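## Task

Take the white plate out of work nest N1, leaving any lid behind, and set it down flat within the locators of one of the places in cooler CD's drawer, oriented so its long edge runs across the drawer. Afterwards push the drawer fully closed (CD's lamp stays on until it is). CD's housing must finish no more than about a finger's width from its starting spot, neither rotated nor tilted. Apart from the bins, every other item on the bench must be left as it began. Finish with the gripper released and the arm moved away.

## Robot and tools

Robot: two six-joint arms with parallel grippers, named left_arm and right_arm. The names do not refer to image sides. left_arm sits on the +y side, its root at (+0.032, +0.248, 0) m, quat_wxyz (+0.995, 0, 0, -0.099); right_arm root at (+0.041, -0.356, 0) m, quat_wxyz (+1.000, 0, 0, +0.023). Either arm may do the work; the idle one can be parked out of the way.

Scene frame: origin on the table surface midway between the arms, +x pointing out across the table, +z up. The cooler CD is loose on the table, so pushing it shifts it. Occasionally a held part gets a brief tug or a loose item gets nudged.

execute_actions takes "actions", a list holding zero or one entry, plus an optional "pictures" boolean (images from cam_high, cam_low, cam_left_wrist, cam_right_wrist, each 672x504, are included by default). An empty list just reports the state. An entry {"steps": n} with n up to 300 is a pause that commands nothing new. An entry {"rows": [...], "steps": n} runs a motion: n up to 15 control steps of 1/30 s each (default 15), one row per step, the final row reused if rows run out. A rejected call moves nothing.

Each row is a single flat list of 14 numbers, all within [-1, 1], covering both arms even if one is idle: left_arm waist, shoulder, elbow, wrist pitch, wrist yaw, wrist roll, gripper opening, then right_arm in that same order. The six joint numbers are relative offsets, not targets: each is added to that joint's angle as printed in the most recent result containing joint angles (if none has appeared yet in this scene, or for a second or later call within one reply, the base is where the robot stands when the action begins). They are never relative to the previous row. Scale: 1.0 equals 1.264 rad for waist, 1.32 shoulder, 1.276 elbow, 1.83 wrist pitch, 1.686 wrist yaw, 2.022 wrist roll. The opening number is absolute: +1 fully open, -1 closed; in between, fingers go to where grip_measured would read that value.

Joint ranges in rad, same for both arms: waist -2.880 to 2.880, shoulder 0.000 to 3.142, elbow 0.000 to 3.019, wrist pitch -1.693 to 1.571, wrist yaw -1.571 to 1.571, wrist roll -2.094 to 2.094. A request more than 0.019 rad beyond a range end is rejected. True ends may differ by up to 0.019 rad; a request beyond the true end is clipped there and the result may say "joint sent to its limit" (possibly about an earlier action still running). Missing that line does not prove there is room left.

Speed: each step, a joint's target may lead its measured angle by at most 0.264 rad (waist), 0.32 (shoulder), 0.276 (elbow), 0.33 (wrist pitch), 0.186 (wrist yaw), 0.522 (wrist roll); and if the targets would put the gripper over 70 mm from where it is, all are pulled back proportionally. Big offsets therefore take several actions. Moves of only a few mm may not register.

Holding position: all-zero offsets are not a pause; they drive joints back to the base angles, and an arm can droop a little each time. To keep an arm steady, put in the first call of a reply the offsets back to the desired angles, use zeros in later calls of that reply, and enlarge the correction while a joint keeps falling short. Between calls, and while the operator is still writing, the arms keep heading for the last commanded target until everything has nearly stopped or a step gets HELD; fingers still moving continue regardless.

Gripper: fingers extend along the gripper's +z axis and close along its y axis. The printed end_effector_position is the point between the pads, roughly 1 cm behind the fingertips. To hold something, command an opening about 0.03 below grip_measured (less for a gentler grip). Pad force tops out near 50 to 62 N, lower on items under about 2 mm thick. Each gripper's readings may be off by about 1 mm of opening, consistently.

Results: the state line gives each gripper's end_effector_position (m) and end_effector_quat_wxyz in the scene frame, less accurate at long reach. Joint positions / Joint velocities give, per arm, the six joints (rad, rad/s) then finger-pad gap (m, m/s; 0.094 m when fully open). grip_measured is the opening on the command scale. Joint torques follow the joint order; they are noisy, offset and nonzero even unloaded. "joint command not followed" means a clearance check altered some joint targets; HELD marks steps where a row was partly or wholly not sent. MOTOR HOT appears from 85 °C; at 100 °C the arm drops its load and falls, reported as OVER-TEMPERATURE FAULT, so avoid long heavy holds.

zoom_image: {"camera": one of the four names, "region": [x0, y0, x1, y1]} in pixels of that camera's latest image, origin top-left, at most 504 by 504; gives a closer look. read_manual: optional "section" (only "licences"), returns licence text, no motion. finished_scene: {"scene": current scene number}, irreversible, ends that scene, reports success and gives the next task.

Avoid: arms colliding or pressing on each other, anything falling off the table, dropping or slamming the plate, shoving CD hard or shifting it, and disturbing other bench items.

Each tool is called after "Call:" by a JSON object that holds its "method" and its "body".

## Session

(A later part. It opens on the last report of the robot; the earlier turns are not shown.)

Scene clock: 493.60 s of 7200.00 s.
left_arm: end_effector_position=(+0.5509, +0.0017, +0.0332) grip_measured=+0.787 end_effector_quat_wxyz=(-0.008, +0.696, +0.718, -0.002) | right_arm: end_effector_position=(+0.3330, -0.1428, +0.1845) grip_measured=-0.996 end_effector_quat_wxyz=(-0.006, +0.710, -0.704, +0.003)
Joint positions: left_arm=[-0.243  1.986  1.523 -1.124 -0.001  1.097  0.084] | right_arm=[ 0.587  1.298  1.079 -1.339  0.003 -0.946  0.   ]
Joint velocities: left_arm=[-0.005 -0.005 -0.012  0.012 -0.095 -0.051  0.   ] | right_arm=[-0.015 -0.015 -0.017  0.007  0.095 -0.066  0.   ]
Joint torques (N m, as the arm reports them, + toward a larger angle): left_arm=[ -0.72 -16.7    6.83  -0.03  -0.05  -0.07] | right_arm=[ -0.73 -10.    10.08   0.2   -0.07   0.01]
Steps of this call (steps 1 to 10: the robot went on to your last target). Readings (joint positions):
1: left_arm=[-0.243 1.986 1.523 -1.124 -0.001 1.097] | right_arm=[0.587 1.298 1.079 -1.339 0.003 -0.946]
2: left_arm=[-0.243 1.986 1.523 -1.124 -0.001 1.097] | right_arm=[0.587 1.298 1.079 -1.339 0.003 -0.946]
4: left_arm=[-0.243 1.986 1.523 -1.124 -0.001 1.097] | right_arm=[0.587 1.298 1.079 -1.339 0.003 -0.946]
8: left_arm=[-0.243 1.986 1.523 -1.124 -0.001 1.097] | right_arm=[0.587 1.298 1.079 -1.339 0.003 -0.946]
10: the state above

Call:
{"method": "execute_actions", "body": {"actions": [{"rows": [[0,0.019,0,0,0,0,0.75, 0,0,0,0,0,0,-1],[0,0.020,0,0,0,0,0.75, 0,0,0,0,0,0,-1],[0,0.021,0,0,0,0,0.75, 0,0,0,0,0,0,-1],[0,0.022,0,0,0,0,0.75, 0,0,0,0,0,0,-1],[0,0.023,0,0,0,0,0.75, 0,0,0,0,0,0,-1],[0,0.024,0,0,0,0,0.75, 0,0,0,0,0,0,-1]], "steps": 15}]}}

Scene clock: 497.23 s of 7200.00 s.
left_arm: end_effector_position=(+0.5509, +0.0017, +0.0332) grip_measured=+0.787 end_effector_quat_wxyz=(-0.008, +0.696, +0.718, -0.002) | right_arm: end_effector_position=(+0.3330, -0.1428, +0.1845) grip_measured=-0.996 end_effector_quat_wxyz=(-0.006, +0.710, -0.704, +0.003)
Joint positions: left_arm=[-0.243  1.986  1.523 -1.124 -0.001  1.097  0.084] | right_arm=[ 0.587  1.298  1.079 -1.339  0.003 -0.946  0.   ]
Joint velocities: left_arm=[-0.015 -0.015 -0.012 -0.002 -0.007 -0.022 -0.001] | right_arm=[-0.005  0.005  0.002 -0.022  0.037 -0.022 -0.001]
Joint torques (N m, as the arm reports them, + toward a larger angle): left_arm=[ -0.72 -16.26   6.77   0.04  -0.06  -0.06] | right_arm=[ -0.77 -10.03  10.07   0.25  -0.06   0.01]
Steps of this call (steps 1 to 15: the robot went on to your last target; steps 16 to 90: nothing new was sent; then 0.13 s passed at rest; steps 91 to 105: all 15 steps of this action). Readings (joint positions):
91: left_arm=[-0.243 1.986 1.523 -1.124 -0.001 1.097] | right_arm=[0.587 1.298 1.079 -1.339 0.003 -0.946]
92: left_arm=[-0.243 1.986 1.523 -1.124 -0.001 1.097] | right_arm=[0.587 1.298 1.079 -1.339 0.003 -0.946]
94: left_arm=[-0.243 1.986 1.523 -1.124 -0.001 1.097] | right_arm=[0.587 1.298 1.079 -1.339 0.003 -0.946]
98: left_arm=[-0.243 1.986 1.523 -1.124 -0.001 1.097] | right_arm=[0.587 1.298 1.079 -1.339 0.003 -0.946]
105: the state above

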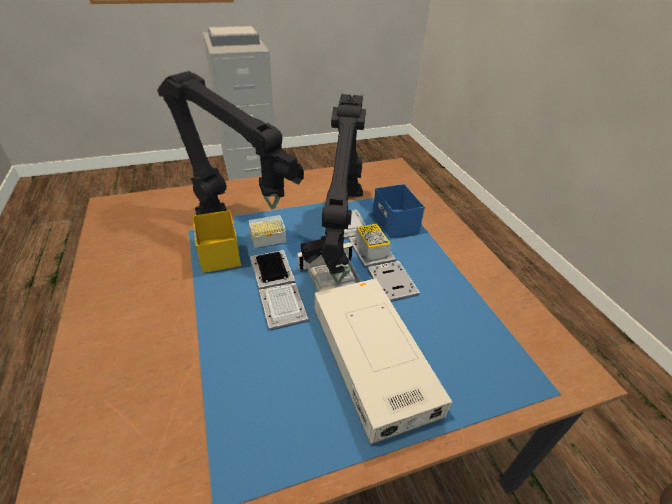

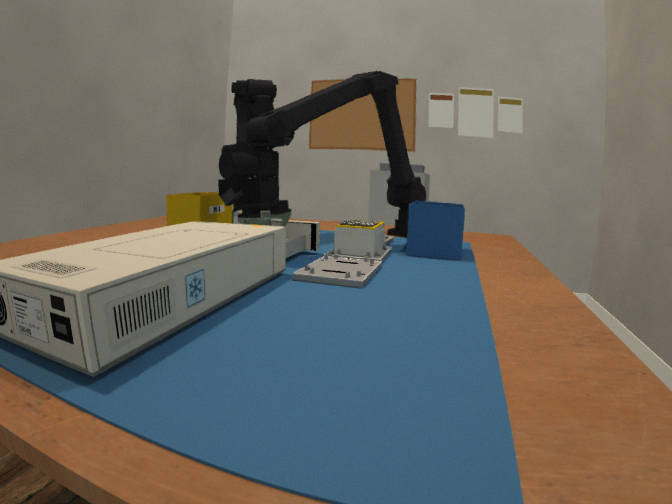

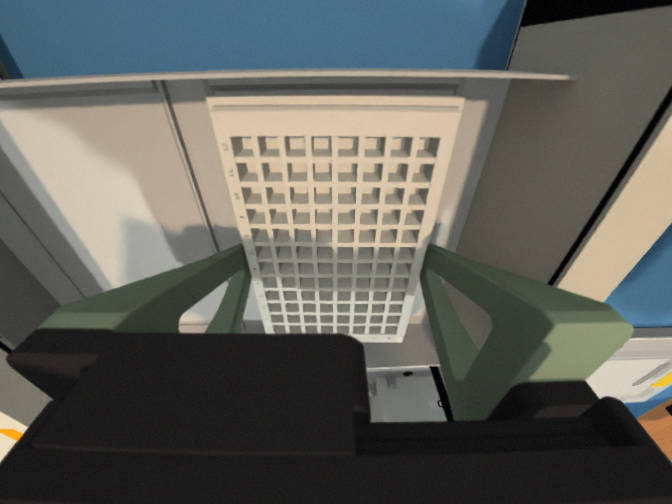

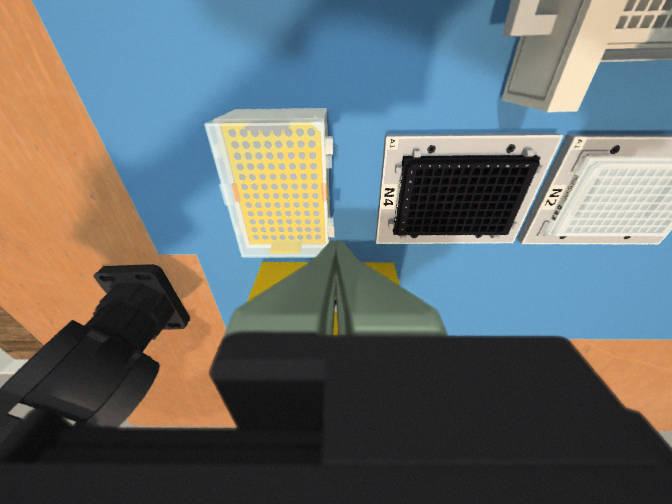

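Call:
{"method": "execute_actions", "body": {"actions": [{"rows": [[0,0.012,0,0,0,0,0.76, 0,0,0,0,0,0,-1],[0,0.008,0,0,0,0,0.77, 0,0,0,0,0,0,-1],[0,0.004,0,0,0,0,0.78, 0,0,0,0,0,0,-1],[0,0,0,0,0,0,0.785, 0,0,0,0,0,0,-1],[0,0,0,0,0,0,0.79, 0,0,0,0,0,0,-1],[0,0,0,0,0,0,0.795, 0,0,0,0,0,0,-1],[0,0,0,0,0,0,0.80, 0,0,0,0,0,0,-1],[0,0,0,0,0,0,0.805, 0,0,0,0,0,0,-1],[0,0,0,0,0,0,0.81, 0,0,0,0,0,0,-1],[0,0,0,0,0,0,0.82, 0,0,0,0,0,0,-1],[0,0,0,0,0,0,0.83, 0,0,0,0,0,0,-1],[0,0,0,0,0,0,0.84, 0,0,0,0,0,0,-1],[0,0,0,0,0,0,0.85, 0,0,0,0,0,0,-1]], "steps": 15}], "pictures": false}}

Call:
{"method": "execute_actions", "body": {"actions": [{"steps": 10}]}}

Scene clock: 503.87 s of 7200.00 s.
left_arm: end_effector_position=(+0.5509, +0.0017, +0.0334) grip_measured=+0.848 end_effector_quat_wxyz=(-0.007, +0.696, +0.718, -0.002) | right_arm: end_effector_position=(+0.3330, -0.1428, +0.1845) grip_measured=-0.996 end_effector_quat_wxyz=(-0.006, +0.710, -0.704, +0.003)
Joint positions: left_arm=[-0.243  1.986  1.523 -1.124 -0.001  1.097  0.087] | right_arm=[ 0.587  1.298  1.079 -1.339  0.003 -0.946  0.   ]
Joint velocities: left_arm=[-0.015 -0.005  0.002  0.017  0.037  0.022  0.   ] | right_arm=[-0.005 -0.024  0.002 -0.017 -0.037 -0.095  0.   ]
Joint torques (N m, as the arm reports them, + toward a larger angle): left_arm=[ -0.69 -19.06   6.78   0.06  -0.07  -0.06] | right_arm=[-0.75 -9.94 10.07  0.24 -0.06  0.  ]
Steps of this call (steps 1 to 15: the robot went on to your last target; steps 16 to 90: nothing new was sent; then 3.13 s passed at rest; steps 91 to 105: all 15 steps of this action). Readings (joint positions):
91: left_arm=[-0.243 1.986 1.523 -1.124 -0.001 1.097] | right_arm=[0.587 1.298 1.079 -1.339 0.003 -0.946]
92: left_arm=[-0.243 1.986 1.523 -1.124 -0.001 1.097] | right_arm=[0.587 1.298 1.079 -1.339 0.003 -0.946]
94: left_arm=[-0.243 1.986 1.523 -1.124 -0.001 1.097] | right_arm=[0.587 1.298 1.079 -1.339 0.003 -0.946]
98: left_arm=[-0.243 1.986 1.523 -1.124 -0.001 1.097] | right_arm=[0.587 1.298 1.079 -1.339 0.003 -0.946]
105: the state above

Scene clock: 504.20 s of 7200.00 s.
left_arm: end_effector_position=(+0.5509, +0.0017, +0.0334) grip_measured=+0.848 end_effector_quat_wxyz=(-0.007, +0.696, +0.718, -0.002) | right_arm: end_effector_position=(+0.3330, -0.1428, +0.1845) grip_measured=-0.996 end_effector_quat_wxyz=(-0.006, +0.710, -0.704, +0.003)
Joint positions: left_arm=[-0.243  1.986  1.523 -1.124 -0.001  1.097  0.087] | right_arm=[ 0.587  1.298  1.079 -1.339  0.003 -0.946  0.   ]
Joint velocities: left_arm=[ 0.005 -0.015 -0.012 -0.017 -0.066 -0.051  0.   ] | right_arm=[-0.005 -0.015 -0.002  0.002 -0.066  0.037 -0.   ]
Joint torques (N m, as the arm reports them, + toward a larger angle): left_arm=[ -0.76 -18.83   6.81   0.01  -0.06  -0.05] | right_arm=[-0.72 -9.92 10.07  0.24 -0.06  0.01]
Steps of this call (steps 1 to 10: the robot went on to your last target). Readings (joint positions):
1: left_arm=[-0.243 1.986 1.523 -1.124 -0.001 1.097] | right_arm=[0.587 1.298 1.079 -1.339 0.003 -0.946]
2: left_arm=[-0.243 1.986 1.523 -1.124 -0.001 1.097] | right_arm=[0.587 1.298 1.079 -1.339 0.003 -0.946]
4: left_arm=[-0.243 1.986 1.523 -1.124 -0.001 1.097] | right_arm=[0.587 1.298 1.079 -1.339 0.003 -0.946]
8: left_arm=[-0.243 1.986 1.523 -1.124 -0.001 1.097] | right_arm=[0.587 1.298 1.079 -1.339 0.003 -0.946]
10: the state above

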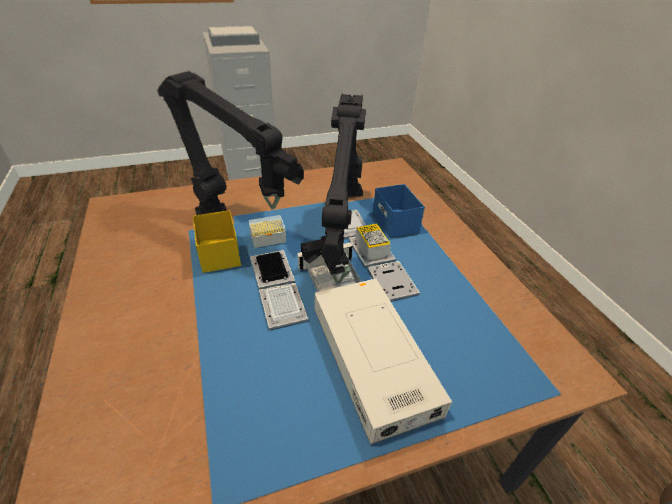

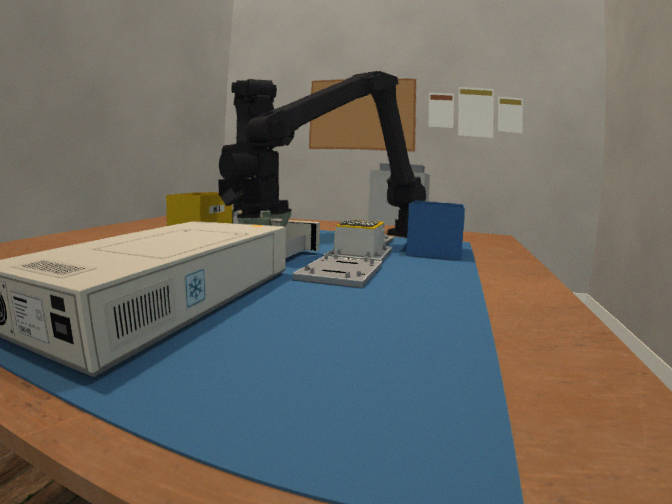

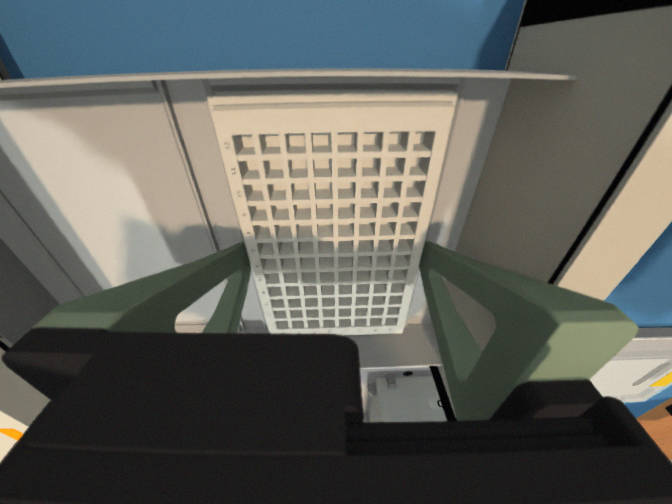

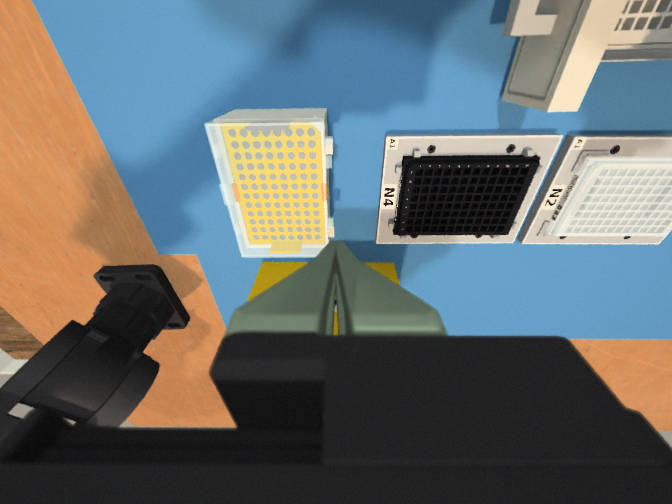

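Call:
{"method": "zoom_image", "body": {"camera": "cam_left_wrist", "region": [160, 60, 520, 350]}}

Region (160, 60, 520, 350) of cam_left_wrist's 672x504 image, scaled by 1.400, with more detail than that image has; it fills the top 406 rows of this view, and the rest is white.

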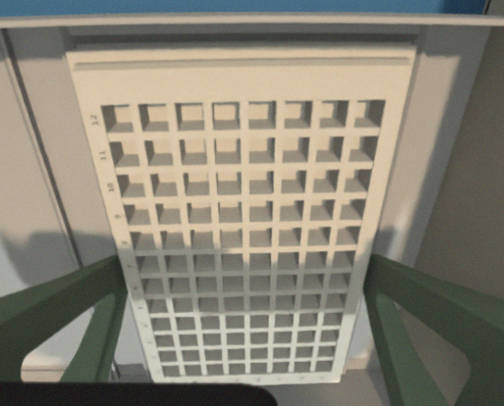

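Call:
{"method": "execute_actions", "body": {"actions": [{"rows": [
[0,-0.005,0,0,0,0,0.86, 0.001,0.001,-0.001,0.004,0,0,-1],
[0,-0.009,0,0,0,0,0.87, 0.004,0.005,-0.002,0.014,0,0,-1],
[0,-0.014,0,0,0,0,0.88, 0.009,0.011,-0.005,0.029,0,0,-1],
[0,-0.020,0,0,0,0,0.885, 0.015,0.018,-0.008,0.049,0,0,-1],
[0,-0.028,0,0,0,0,0.89, 0.023,0.026,-0.012,0.072,0,0,-1],
[0,-0.037,0,0,0,0,0.895, 0.031,0.036,-0.016,0.098,0,0,-1],
[0,-0.047,0,0,0,0,0.90, 0.039,0.046,-0.020,0.125,0,0,-1],
[0,-0.057,0,0,0,0,0.90, 0.048,0.056,-0.025,0.153,0,0,-1],
[0,-0.067,0,0,0,0,0.905, 0.056,0.066,-0.029,0.180,0,0,-1],
[0,-0.077,0,0,0,0,0.91, 0.064,0.076,-0.033,0.206,0,0,-1],
[0,-0.086,0,0,0,0,0.91, 0.072,0.084,-0.037,0.229,0,0,-1],
[0,-0.094,0,0,0,0,0.91, 0.078,0.091,-0.040,0.249,0,0,-1],
[0,-0.100,0,0,0,0,0.91, 0.083,0.097,-0.043,0.264,0,0,-1],
[0,-0.104,0,0,0,0,0.91, 0.086,0.101,-0.044,0.274,0,0,-1],
[0,-0.106,0,0,0,0,0.91, 0.087,0.102,-0.045,0.278,0,0,-1]], "steps": 15}], "pictures": false}}

Call:
{"method": "execute_actions", "body": {"actions": [{"steps": 20}]}}

Scene clock: 586.90 s of 7200.00 s.
left_arm: end_effector_position=(+0.5579, -0.0017, +0.1017) grip_measured=+0.909 end_effector_quat_wxyz=(+0.051, +0.695, +0.717, +0.018) | right_arm: end_effector_position=(+0.3814, -0.0493, +0.1372) grip_measured=-0.996 end_effector_quat_wxyz=(-0.151, +0.736, -0.659, +0.018)
Joint positions: left_arm=[-0.243  1.863  1.523 -1.124 -0.001  1.097  0.09 ] | right_arm=[ 0.689  1.414  1.029 -0.881  0.003 -0.946  0.   ]
Joint velocities: left_arm=[-0.034 -0.444 -0.007 -0.012 -0.022  0.037  0.   ] | right_arm=[ 0.19   0.317 -0.144  0.593  0.022 -0.095  0.001]
Joint torques (N m, as the arm reports them, + toward a larger angle): left_arm=[ -0.68 -17.06   7.38   0.27  -0.06  -0.07] | right_arm=[ -1.01 -12.55  10.04   0.93  -0.07   0.03]
Steps of this call (steps 1 to 15: the robot went on to your last target; steps 16 to 90: nothing new was sent; then 79.20 s passed at rest; steps 91 to 105: all 15 steps of this action). Readings (joint positions):
91: left_arm=[-0.243 1.985 1.523 -1.124 -0.001 1.097] | right_arm=[0.587 1.298 1.079 -1.339 0.003 -0.946]
92: left_arm=[-0.243 1.985 1.523 -1.124 -0.001 1.097] | right_arm=[0.587 1.298 1.079 -1.337 0.003 -0.946]
94: left_arm=[-0.243 1.984 1.523 -1.124 -0.001 1.097] | right_arm=[0.588 1.298 1.076 -1.312 0.003 -0.946]
98: left_arm=[-0.243 1.965 1.523 -1.124 -0.001 1.097] | right_arm=[0.613 1.315 1.062 -1.168 0.003 -0.946]
105: the state above

Scene clock: 587.57 s of 7200.00 s.
left_arm: end_effector_position=(+0.5585, -0.0019, +0.1222) grip_measured=+0.909 end_effector_quat_wxyz=(+0.068, +0.694, +0.716, +0.024) | right_arm: end_effector_position=(+0.3815, -0.0434, +0.1282) grip_measured=-0.996 end_effector_quat_wxyz=(-0.155, +0.739, -0.655, +0.017)
Joint positions: left_arm=[-0.243  1.826  1.523 -1.124 -0.001  1.097  0.09 ] | right_arm=[ 0.698  1.43   1.018 -0.846  0.003 -0.946  0.   ]
Joint velocities: left_arm=[-0.005 -0.015  0.002 -0.002 -0.051  0.007 -0.   ] | right_arm=[ 0.015 -0.005  0.002 -0.007 -0.051 -0.095 -0.   ]
Joint torques (N m, as the arm reports them, + toward a larger angle): left_arm=[ -0.68 -16.05   7.52   0.31  -0.08  -0.09] | right_arm=[ -0.77 -11.95  10.33   1.4   -0.06   0.03]
Steps of this call (steps 1 to 20: the robot went on to your last target). Readings (joint positions):
1: left_arm=[-0.243 1.849 1.523 -1.124 -0.001 1.097] | right_arm=[0.695 1.423 1.025 -0.865 0.003 -0.946]
2: left_arm=[-0.243 1.838 1.523 -1.124 -0.001 1.097] | right_arm=[0.698 1.428 1.022 -0.856 0.003 -0.946]
4: left_arm=[-0.243 1.825 1.523 -1.124 -0.001 1.097] | right_arm=[0.698 1.430 1.018 -0.851 0.003 -0.946]
8: left_arm=[-0.243 1.826 1.523 -1.124 -0.001 1.097] | right_arm=[0.698 1.430 1.018 -0.847 0.003 -0.946]
20: the state above

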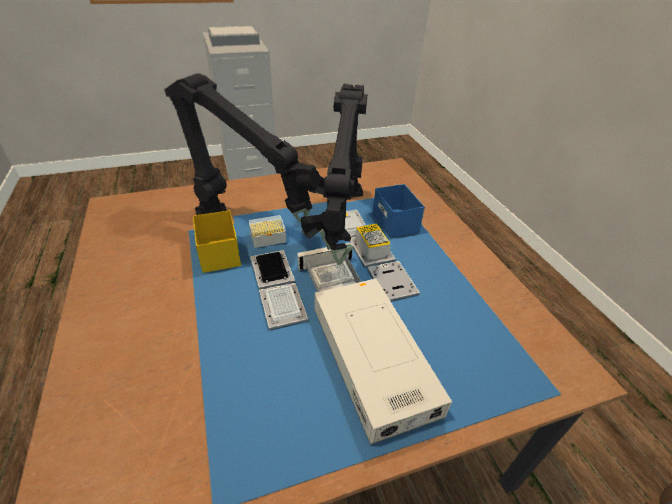

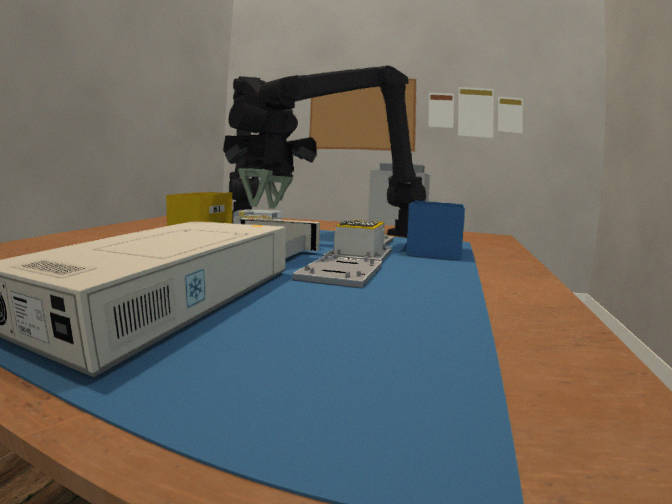

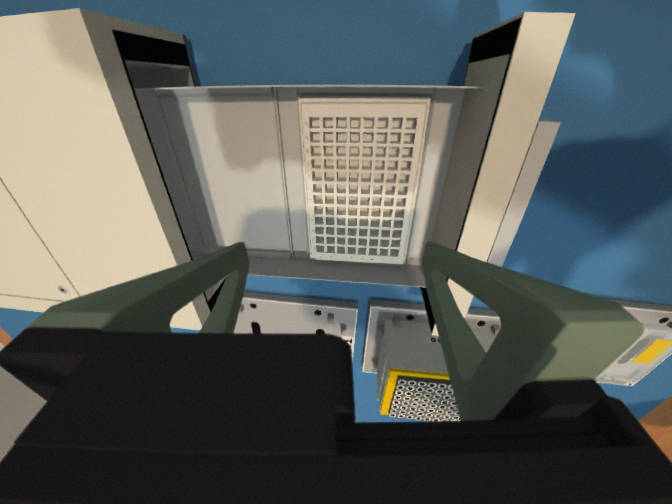

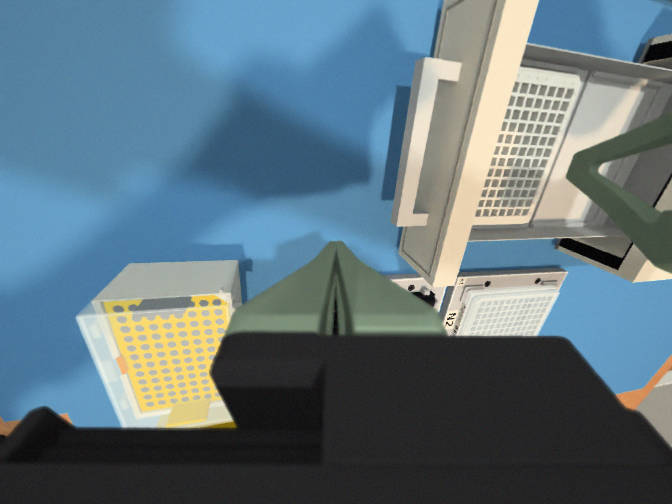

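Call:
{"method": "zoom_image", "body": {"camera": "cam_left_wrist", "region": [260, 70, 480, 290]}}

Call:
{"method": "zoom_image", "body": {"camera": "cam_right_wrist", "region": [440, 30, 672, 260]}}

Region (260, 70, 480, 290) of cam_left_wrist's 672x504 image, scaled by 2.291, with more detail than that image has.

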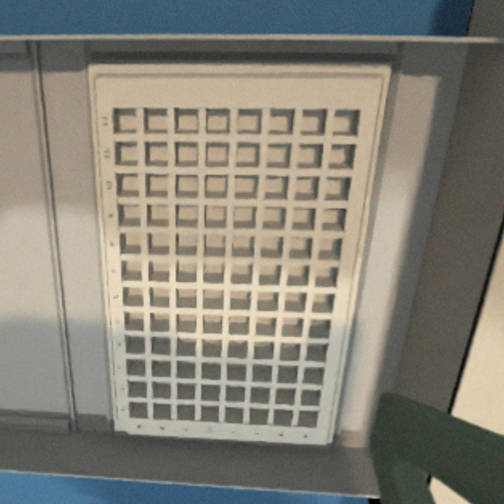

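Region (440, 30, 672, 260) of cam_right_wrist's 672x504 image, scaled by 2.172, with more detail than that image has; it fills the top 500 rows of this view, and the rest is white.

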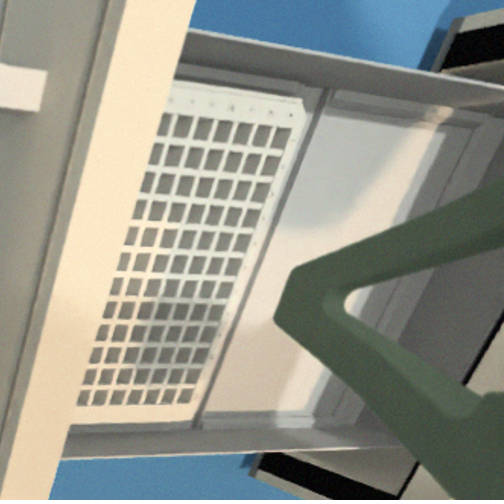

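Call:
{"method": "zoom_image", "body": {"camera": "cam_right_wrist", "region": [500, 40, 620, 130]}}

Call:
{"method": "zoom_image", "body": {"camera": "cam_left_wrist", "region": [280, 210, 440, 290]}}

Call:
{"method": "zoom_image", "body": {"camera": "cam_high", "region": [285, 235, 385, 305]}}

Region (500, 40, 620, 130) of cam_right_wrist's 672x504 image, scaled by 4.200, with more detail than that image has; it fills the top 378 rows of this view, and the rest is white.

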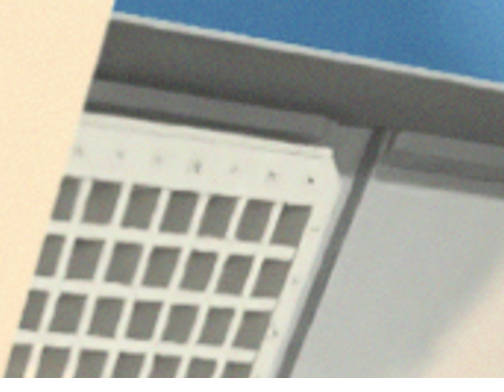

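Region (280, 210, 440, 290) of cam_left_wrist's 672x504 image, scaled by 3.150, with more detail than that image has.

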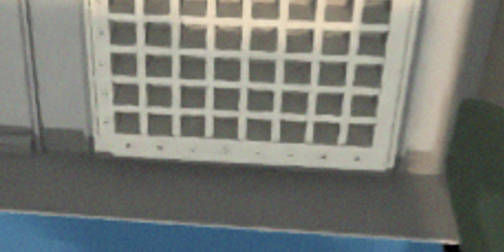

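Region (285, 235, 385, 305) of cam_high's 672x504 image, scaled by 5.040, with more detail than that image has; it fills the top 353 rows of this view, and the rest is white.

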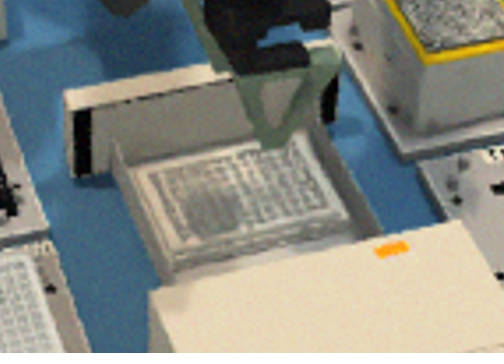

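Call:
{"method": "execute_actions", "body": {"actions": [{"rows": [
[0.002,0.002,0.040,0,0,-0.008,0.8, 0,0.002,0.010,0,0,0,-1],
[0.007,0.009,0.065,0,0,-0.032,0.6, 0,0.008,0.020,0,0,0,-1],
[0.016,0.019,0.096,0.003,0,-0.069,0.4, 0,0.017,0.027,0.002,0,0,-1],
[0.026,0.032,0.131,0.004,0,-0.117,0.2, 0,0.028,0.031,0.006,0,0,-1],
[0.039,0.047,0.167,0.006,0,-0.173,0.0, 0,0.041,0.035,0.013,0,0,-1],
[0.053,0.064,0.205,0.009,0,-0.235,-0.2, 0,0.056,0.039,0.022,0,0,-1],
[0.068,0.082,0.241,0.011,0,-0.301,-0.4, 0,0.072,0.043,0.035,0,0,-1],
[0.082,0.100,0.276,0.014,0,-0.367,-0.6, 0,0.088,0.047,0.050,0,0,-1],
[0.097,0.118,0.307,0.016,0,-0.433,-0.8, 0,0.104,0.051,0.066,0,0,-1],
[0.111,0.135,0.333,0.019,0,-0.495,-1, 0,0.119,0.054,0.082,0,0,-1],
[0.124,0.150,0.354,0.021,0,-0.551,-1, 0,0.132,0.057,0.097,0,0,-1],
[0.134,0.163,0.367,0.022,0,-0.599,-1, 0,0.143,0.060,0.109,0,0,-1],
[0.143,0.173,0.372,0.024,0,-0.636,-1, 0,0.152,0.062,0.118,0,0,-1],
[0.148,0.180,0.372,0.025,0,-0.660,-1, 0,0.158,0.063,0.124,0,0,-1],
[0.150,0.182,0.372,0.025,0,-0.668,-1, 0,0.160,0.063,0.127,0,0,-1]], "steps": 15}], "pictures": false}}

Call:
{"method": "execute_actions", "body": {"actions": [{"steps": 25}]}}

Scene clock: 623.47 s of 7200.00 s.
left_arm: end_effector_position=(+0.7180, +0.0310, +0.1931) grip_measured=-0.982 end_effector_quat_wxyz=(+0.201, +0.275, +0.940, -0.004) | right_arm: end_effector_position=(+0.4241, -0.0042, +0.0742) grip_measured=-0.996 end_effector_quat_wxyz=(-0.180, +0.736, -0.653, +0.020)
Joint positions: left_arm=[-0.106  2.002  1.93  -1.094 -0.001  0.263  0.001] | right_arm=[ 0.698  1.618  1.061 -0.649  0.003 -0.946  0.   ]
Joint velocities: left_arm=[ 0.601  0.454  0.637  0.159 -0.022 -2.791  0.   ] | right_arm=[ 0.015  0.415 -0.012  0.364  0.007  0.022  0.001]
Joint torques (N m, as the arm reports them, + toward a larger angle): left_arm=[  0.62 -18.38   9.85   0.97  -0.09  -0.2 ] | right_arm=[ -0.8  -15.88  13.02   1.12  -0.06   0.03]
Steps of this call (steps 1 to 15: the robot went on to your last target; steps 16 to 90: nothing new was sent; then 32.40 s passed at rest; steps 91 to 105: all 15 steps of this action). Readings (joint positions):
91: left_arm=[-0.243 1.826 1.523 -1.124 -0.001 1.097] | right_arm=[0.698 1.430 1.018 -0.846 0.003 -0.946]
92: left_arm=[-0.243 1.826 1.524 -1.124 -0.001 1.090] | right_arm=[0.698 1.430 1.018 -0.846 0.003 -0.946]
94: left_arm=[-0.241 1.834 1.546 -1.124 -0.001 1.037] | right_arm=[0.698 1.431 1.018 -0.846 0.003 -0.946]
98: left_arm=[-0.217 1.886 1.684 -1.123 -0.001 0.809] | right_arm=[0.698 1.468 1.031 -0.814 0.003 -0.946]
105: the state above

Scene clock: 624.30 s of 7200.00 s.
left_arm: end_effector_position=(+0.7390, +0.0630, +0.1663) grip_measured=-0.982 end_effector_quat_wxyz=(+0.185, +0.009, +0.982, -0.046) | right_arm: end_effector_position=(+0.4270, -0.0015, +0.0653) grip_measured=-0.996 end_effector_quat_wxyz=(-0.180, +0.736, -0.653, +0.020)
Joint positions: left_arm=[-0.056  2.057  1.954 -1.083 -0.001 -0.236  0.001] | right_arm=[ 0.698  1.64   1.063 -0.63   0.003 -0.946  0.   ]
Joint velocities: left_arm=[ 0.005 -0.005  0.007  0.017 -0.095  0.007  0.001] | right_arm=[-0.005 -0.005  0.002 -0.012  0.066  0.007 -0.   ]
Joint torques (N m, as the arm reports them, + toward a larger angle): left_arm=[ -0.63 -21.05  10.89   1.07  -0.2   -0.24] | right_arm=[ -0.81 -15.44  12.67   1.55  -0.06   0.03]
Steps of this call (steps 1 to 25: the robot went on to your last target). Readings (joint positions):
1: left_arm=[-0.087 2.015 1.947 -1.088 -0.001 0.166] | right_arm=[0.698 1.629 1.061 -0.640 0.003 -0.946]
2: left_arm=[-0.068 2.024 1.954 -1.084 -0.001 0.085] | right_arm=[0.698 1.637 1.061 -0.637 0.003 -0.946]
4: left_arm=[-0.037 2.037 1.954 -1.083 -0.001 -0.033] | right_arm=[0.698 1.640 1.061 -0.634 0.003 -0.946]
8: left_arm=[-0.015 2.056 1.954 -1.083 -0.001 -0.156] | right_arm=[0.698 1.640 1.063 -0.630 0.003 -0.946]
25: the state above

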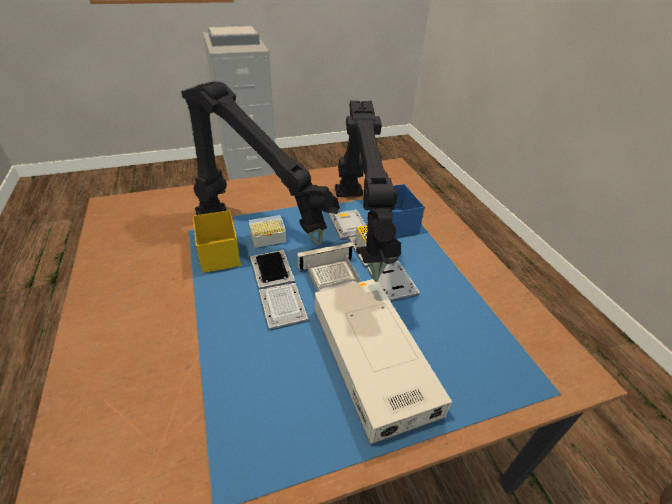

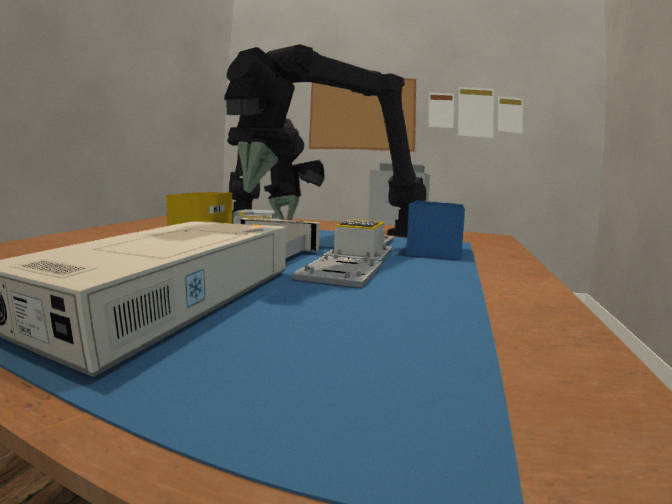

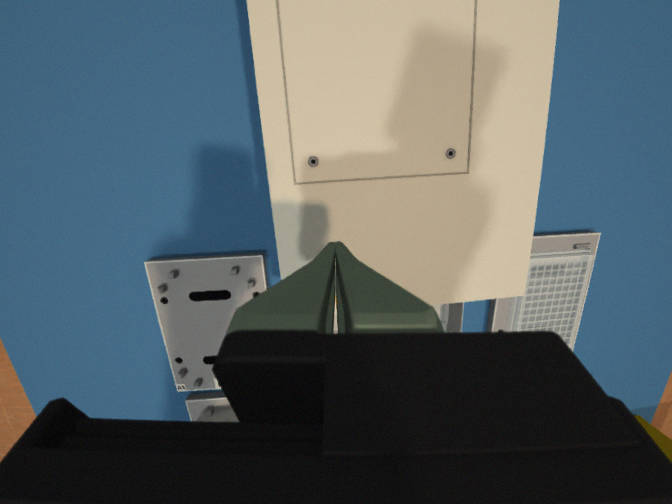

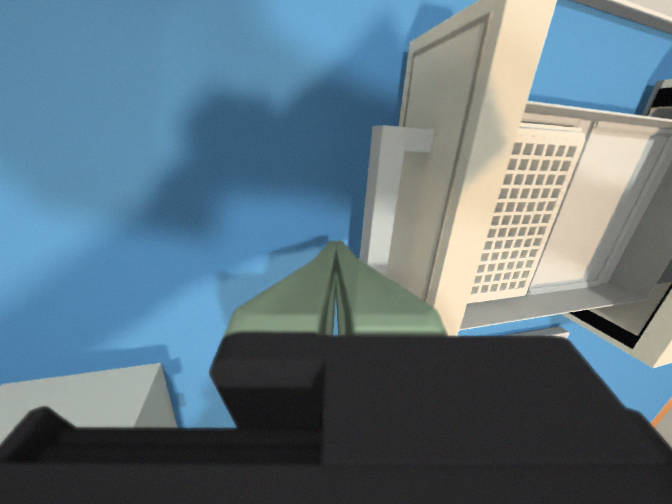

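Call:
{"method": "execute_actions", "body": {"actions": [{"rows": [
[0,0.008,0,0,0,0,-1, 0,0.006,0,0,0,0,-1],
[0,0.012,0,0,0,0,-1, 0,0.009,0,0,0,0,-1],
[0,0.016,0,0,0,0,-1, 0,0.012,0,0,0,0,-1],
[0,0.021,0,0,0,0,-1, 0,0.015,0,0,0,0,-1],
[0,0.026,0,0,0,0,-1, 0,0.018,0,0,0,0,-1],
[0,0.031,0,0,0,0,-1, 0,0.022,0,0,0,0,-1],
[0,0.036,0,0,0,0,-1, 0,0.026,0,0,0,0,-1],
[0,0.041,0,0,0,0,-1, 0,0.030,0,0,0,0,-1],
[0,0.046,0,0,0,0,-1, 0,0.033,0,0,0,0,-1],
[0,0.050,0,0,0,0,-1, 0,0.036,0,0,0,0,-1],
[0,0.054,0,0,0,0,-1, 0,0.039,0,0,0,0,-1],
[0,0.057,0,0,0,0,-1, 0,0.041,0,0,0,0,-1],
[0,0.059,0,0,0,0,-1, 0,0.042,0,0,0,0,-1],
[0,0.060,0,0,0,0,-1, 0,0.043,0,0,0,0,-1],
[0,0.061,0,0,0,0,-1, 0,0.043,0,0,0,0,-1]], "steps": 15}], "pictures": false}}

Call:
{"method": "execute_actions", "body": {"actions": [{"steps": 12}]}}

Scene clock: 631.50 s of 7200.00 s.
left_arm: end_effector_position=(+0.7398, +0.0628, +0.1308) grip_measured=-0.982 end_effector_quat_wxyz=(+0.162, +0.008, +0.986, -0.040) | right_arm: end_effector_position=(+0.4254, -0.0030, +0.0499) grip_measured=-0.996 end_effector_quat_wxyz=(-0.165, +0.738, -0.654, +0.018)
Joint positions: left_arm=[-0.056  2.107  1.954 -1.083 -0.001 -0.238  0.001] | right_arm=[ 0.698  1.671  1.063 -0.63   0.003 -0.946  0.   ]
Joint velocities: left_arm=[-0.005  0.2   -0.012  0.017  0.007 -0.037  0.   ] | right_arm=[ 0.005  0.103  0.002  0.027  0.022  0.051 -0.   ]
Joint torques (N m, as the arm reports them, + toward a larger angle): left_arm=[ -0.74 -20.98   7.94   0.73  -0.19  -0.02] | right_arm=[ -0.75 -14.33   8.94   0.83  -0.06   0.03]
Steps of this call (steps 1 to 30: the robot went on to your last target; steps 31 to 90: nothing new was sent; then 3.70 s passed at rest; steps 91 to 105: all 15 steps of this action). Readings (joint positions):
91: left_arm=[-0.056 2.057 1.954 -1.083 -0.001 -0.238] | right_arm=[0.698 1.640 1.063 -0.630 0.003 -0.946]
92: left_arm=[-0.056 2.057 1.954 -1.083 -0.001 -0.238] | right_arm=[0.698 1.640 1.063 -0.630 0.003 -0.946]
94: left_arm=[-0.056 2.057 1.954 -1.083 -0.001 -0.238] | right_arm=[0.698 1.640 1.063 -0.630 0.003 -0.946]
98: left_arm=[-0.056 2.063 1.954 -1.083 -0.001 -0.238] | right_arm=[0.698 1.643 1.063 -0.630 0.003 -0.946]
105: the state above

Scene clock: 631.90 s of 7200.00 s.
left_arm: end_effector_position=(+0.7397, +0.0628, +0.1157) grip_measured=-0.982 end_effector_quat_wxyz=(+0.151, +0.008, +0.988, -0.038) | right_arm: end_effector_position=(+0.4250, -0.0033, +0.0468) grip_measured=-0.996 end_effector_quat_wxyz=(-0.162, +0.738, -0.655, +0.018)
Joint positions: left_arm=[-0.056  2.129  1.954 -1.083 -0.001 -0.238  0.001] | right_arm=[ 0.698  1.677  1.063 -0.63   0.003 -0.946  0.   ]
Joint velocities: left_arm=[-0.005 -0.005 -0.002 -0.007  0.007 -0.037  0.001] | right_arm=[-0.005  0.005 -0.007 -0.007 -0.007  0.022 -0.002]
Joint torques (N m, as the arm reports them, + toward a larger angle): left_arm=[ -0.79 -21.93   7.94   0.79  -0.19  -0.03] | right_arm=[ -0.73 -14.01   8.9    0.92  -0.06   0.03]
Steps of this call (steps 1 to 12: the robot went on to your last target). Readings (joint positions):
1: left_arm=[-0.056 2.114 1.954 -1.083 -0.001 -0.238] | right_arm=[0.698 1.675 1.063 -0.630 0.003 -0.946]
2: left_arm=[-0.056 2.119 1.954 -1.083 -0.001 -0.238] | right_arm=[0.698 1.677 1.063 -0.630 0.003 -0.946]
4: left_arm=[-0.056 2.127 1.954 -1.083 -0.001 -0.238] | right_arm=[0.698 1.677 1.063 -0.630 0.003 -0.946]
8: left_arm=[-0.056 2.129 1.954 -1.083 -0.001 -0.238] | right_arm=[0.698 1.677 1.063 -0.630 0.003 -0.946]
12: the state above

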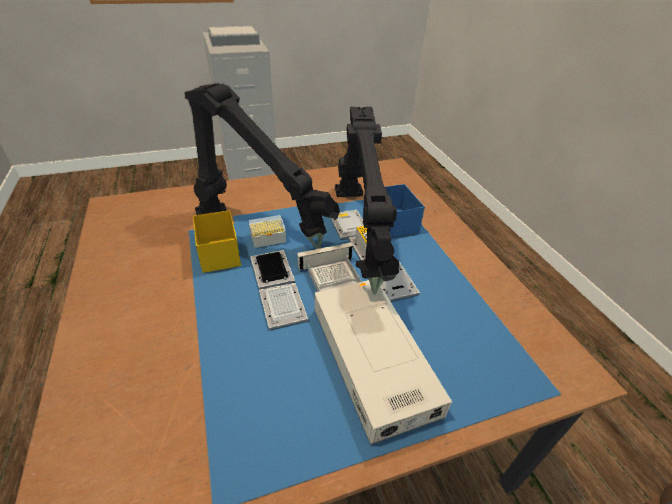

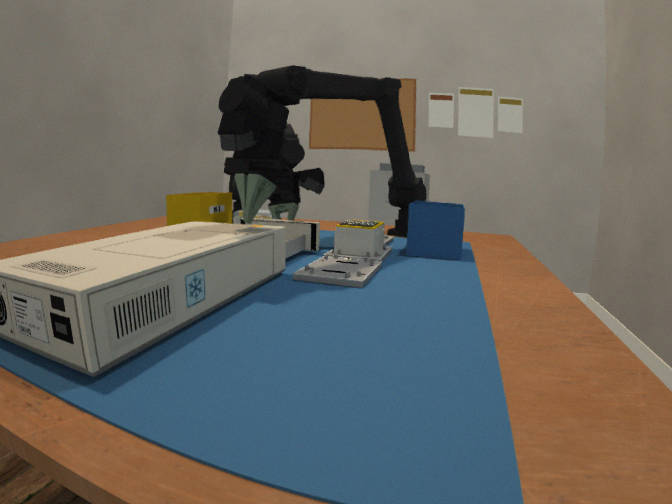

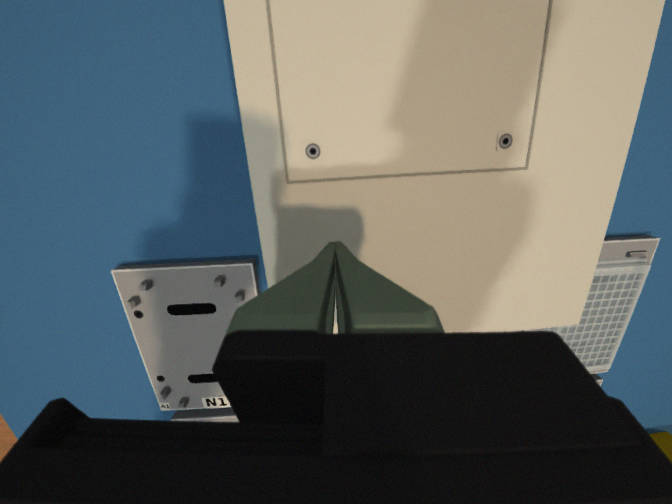

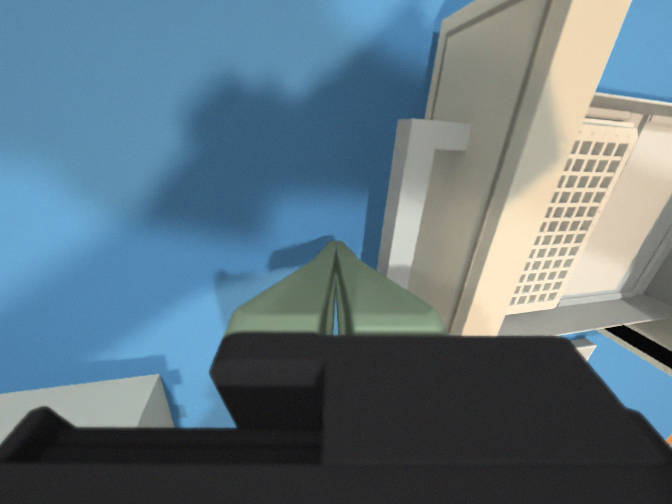

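Call:
{"method": "execute_actions", "body": {"actions": [{"rows": [
[0,0.008,0,0,0,0,-1, -0.004,0.013,0.015,0,0,0,-1],
[0,0.012,0,0,0,0,-1, -0.007,0.016,0.025,0,0,0,-1],
[0,0.015,0,0,0,0,-1, -0.009,0.019,0.030,0,0,0,-1],
[0,0.018,0,0,0,0,-1, -0.010,0.022,0.033,0,0,0,-1],
[0,0.020,0,0,0,0,-1, -0.012,0.025,0.036,0,0,0,-1],
[0,0.022,0,0,0,0,-1, -0.013,0.028,0.039,0,0,0,-1],
[0,0.024,0,0,0,0,-1, -0.015,0.031,0.042,0,0,0,-1],
[0,0.026,0,0,0,0,-1, -0.016,0.034,0.046,0,0,0,-1],
[0,0.028,0,0,0,0,-1, -0.018,0.037,0.049,0,0,0,-1],
[0,0.029,0,0,0,0,-1, -0.019,0.040,0.053,0,0,0,-1],
[0,0.030,0,0,0,0,-1, -0.020,0.043,0.056,0,0,0,-1],
[0,0.031,0,0,0,0,-1, -0.021,0.046,0.059,0,0,0,-1],
[0,0.032,0,0,0,0,-1, -0.022,0.048,0.062,0,0,0,-1],
[0,0.033,0,0,0,0,-1, -0.023,0.050,0.065,0,0,0,-1],
[0,0.034,0,0,0,0,-1, -0.024,0.051,0.067,0,0,0,-1]], "steps": 15}], "pictures": false}}

Call:
{"method": "execute_actions", "body": {"actions": [{"steps": 12}]}}

Scene clock: 644.30 s of 7200.00 s.
left_arm: end_effector_position=(+0.7394, +0.0629, +0.1062) grip_measured=-0.982 end_effector_quat_wxyz=(+0.145, +0.008, +0.989, -0.036) | right_arm: end_effector_position=(+0.4438, -0.0008, +0.0444) grip_measured=-0.996 end_effector_quat_wxyz=(-0.164, +0.731, -0.662, +0.020)
Joint positions: left_arm=[-0.056  2.142  1.954 -1.083 -0.001 -0.238  0.001] | right_arm=[ 0.678  1.714  1.105 -0.63   0.003 -0.946  0.   ]
Joint velocities: left_arm=[-0.005  0.063 -0.012 -0.017 -0.037 -0.007  0.   ] | right_arm=[-0.024  0.083  0.051  0.007  0.007 -0.022  0.001]
Joint torques (N m, as the arm reports them, + toward a larger angle): left_arm=[ -0.79 -20.31   7.9    0.72  -0.19  -0.05] | right_arm=[ -1.84 -13.86  12.88   0.91  -0.03   0.05]
Steps of this call (steps 1 to 30: the robot went on to your last target; steps 31 to 90: nothing new was sent; then 8.90 s passed at rest; steps 91 to 105: all 15 steps of this action). Readings (joint positions):
91: left_arm=[-0.056 2.129 1.954 -1.083 -0.001 -0.238] | right_arm=[0.698 1.677 1.063 -0.630 0.003 -0.946]
92: left_arm=[-0.056 2.129 1.954 -1.083 -0.001 -0.238] | right_arm=[0.698 1.677 1.063 -0.630 0.003 -0.946]
94: left_arm=[-0.056 2.129 1.954 -1.083 -0.001 -0.238] | right_arm=[0.698 1.678 1.064 -0.630 0.003 -0.946]
98: left_arm=[-0.056 2.129 1.954 -1.083 -0.001 -0.238] | right_arm=[0.692 1.687 1.075 -0.630 0.003 -0.946]
105: the state above

Scene clock: 644.70 s of 7200.00 s.
left_arm: end_effector_position=(+0.7394, +0.0629, +0.1040) grip_measured=-0.982 end_effector_quat_wxyz=(+0.143, +0.008, +0.989, -0.036) | right_arm: end_effector_position=(+0.4450, -0.0006, +0.0432) grip_measured=-0.996 end_effector_quat_wxyz=(-0.163, +0.731, -0.662, +0.020)
Joint positions: left_arm=[-0.056  2.145  1.954 -1.083 -0.001 -0.238  0.001] | right_arm=[ 0.677  1.719  1.108 -0.63   0.003 -0.946  0.   ]
Joint velocities: left_arm=[-0.015  0.005 -0.012  0.017 -0.007 -0.051 -0.001] | right_arm=[-0.005  0.005 -0.007 -0.002  0.037  0.007 -0.001]
Joint torques (N m, as the arm reports them, + toward a larger angle): left_arm=[ -0.58 -20.05   8.04   0.62  -0.21  -0.05] | right_arm=[ -1.56 -14.16  12.91   0.85  -0.02   0.03]
Steps of this call (steps 1 to 12: the robot went on to your last target). Readings (joint positions):
1: left_arm=[-0.056 2.144 1.954 -1.083 -0.001 -0.238] | right_arm=[0.677 1.717 1.107 -0.630 0.003 -0.946]
2: left_arm=[-0.056 2.145 1.954 -1.083 -0.001 -0.238] | right_arm=[0.677 1.719 1.108 -0.630 0.003 -0.946]
4: left_arm=[-0.056 2.145 1.954 -1.083 -0.001 -0.238] | right_arm=[0.677 1.719 1.108 -0.630 0.003 -0.946]
8: left_arm=[-0.056 2.145 1.954 -1.083 -0.001 -0.238] | right_arm=[0.677 1.719 1.108 -0.630 0.003 -0.946]
12: the state above

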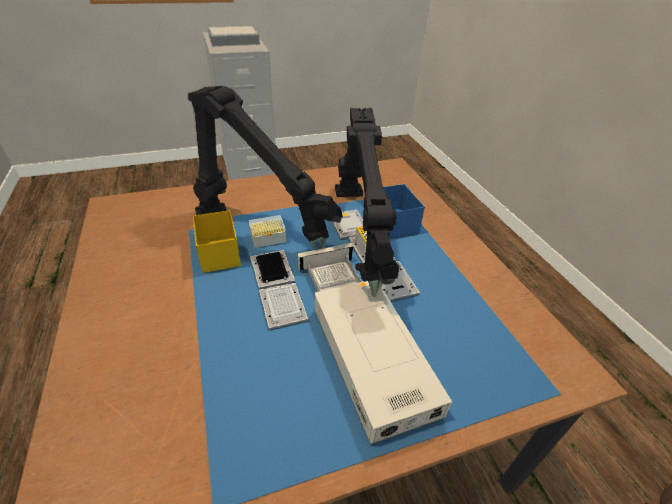

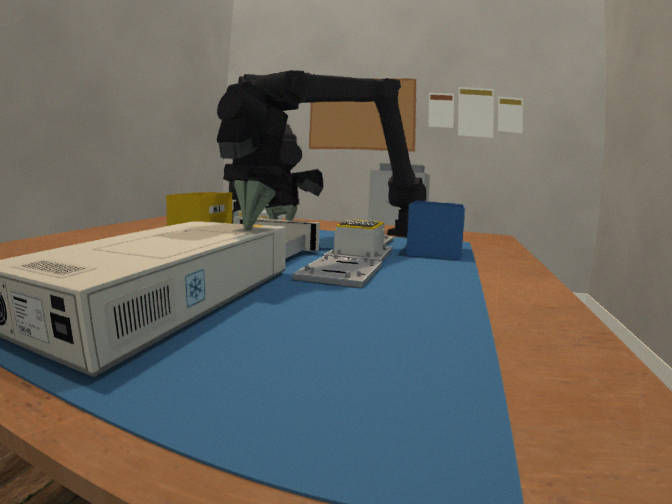

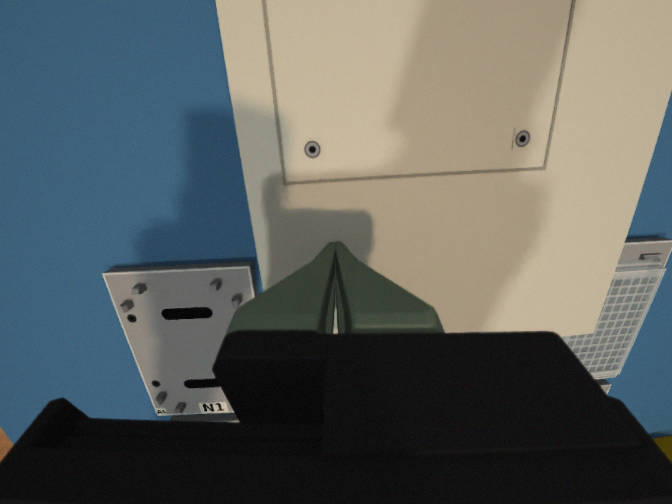

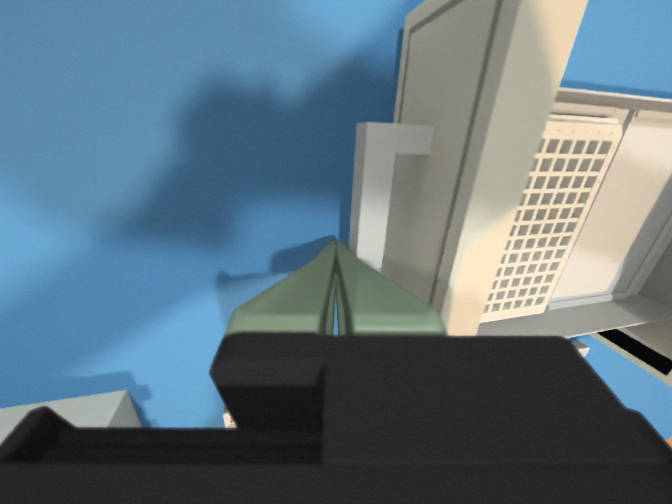

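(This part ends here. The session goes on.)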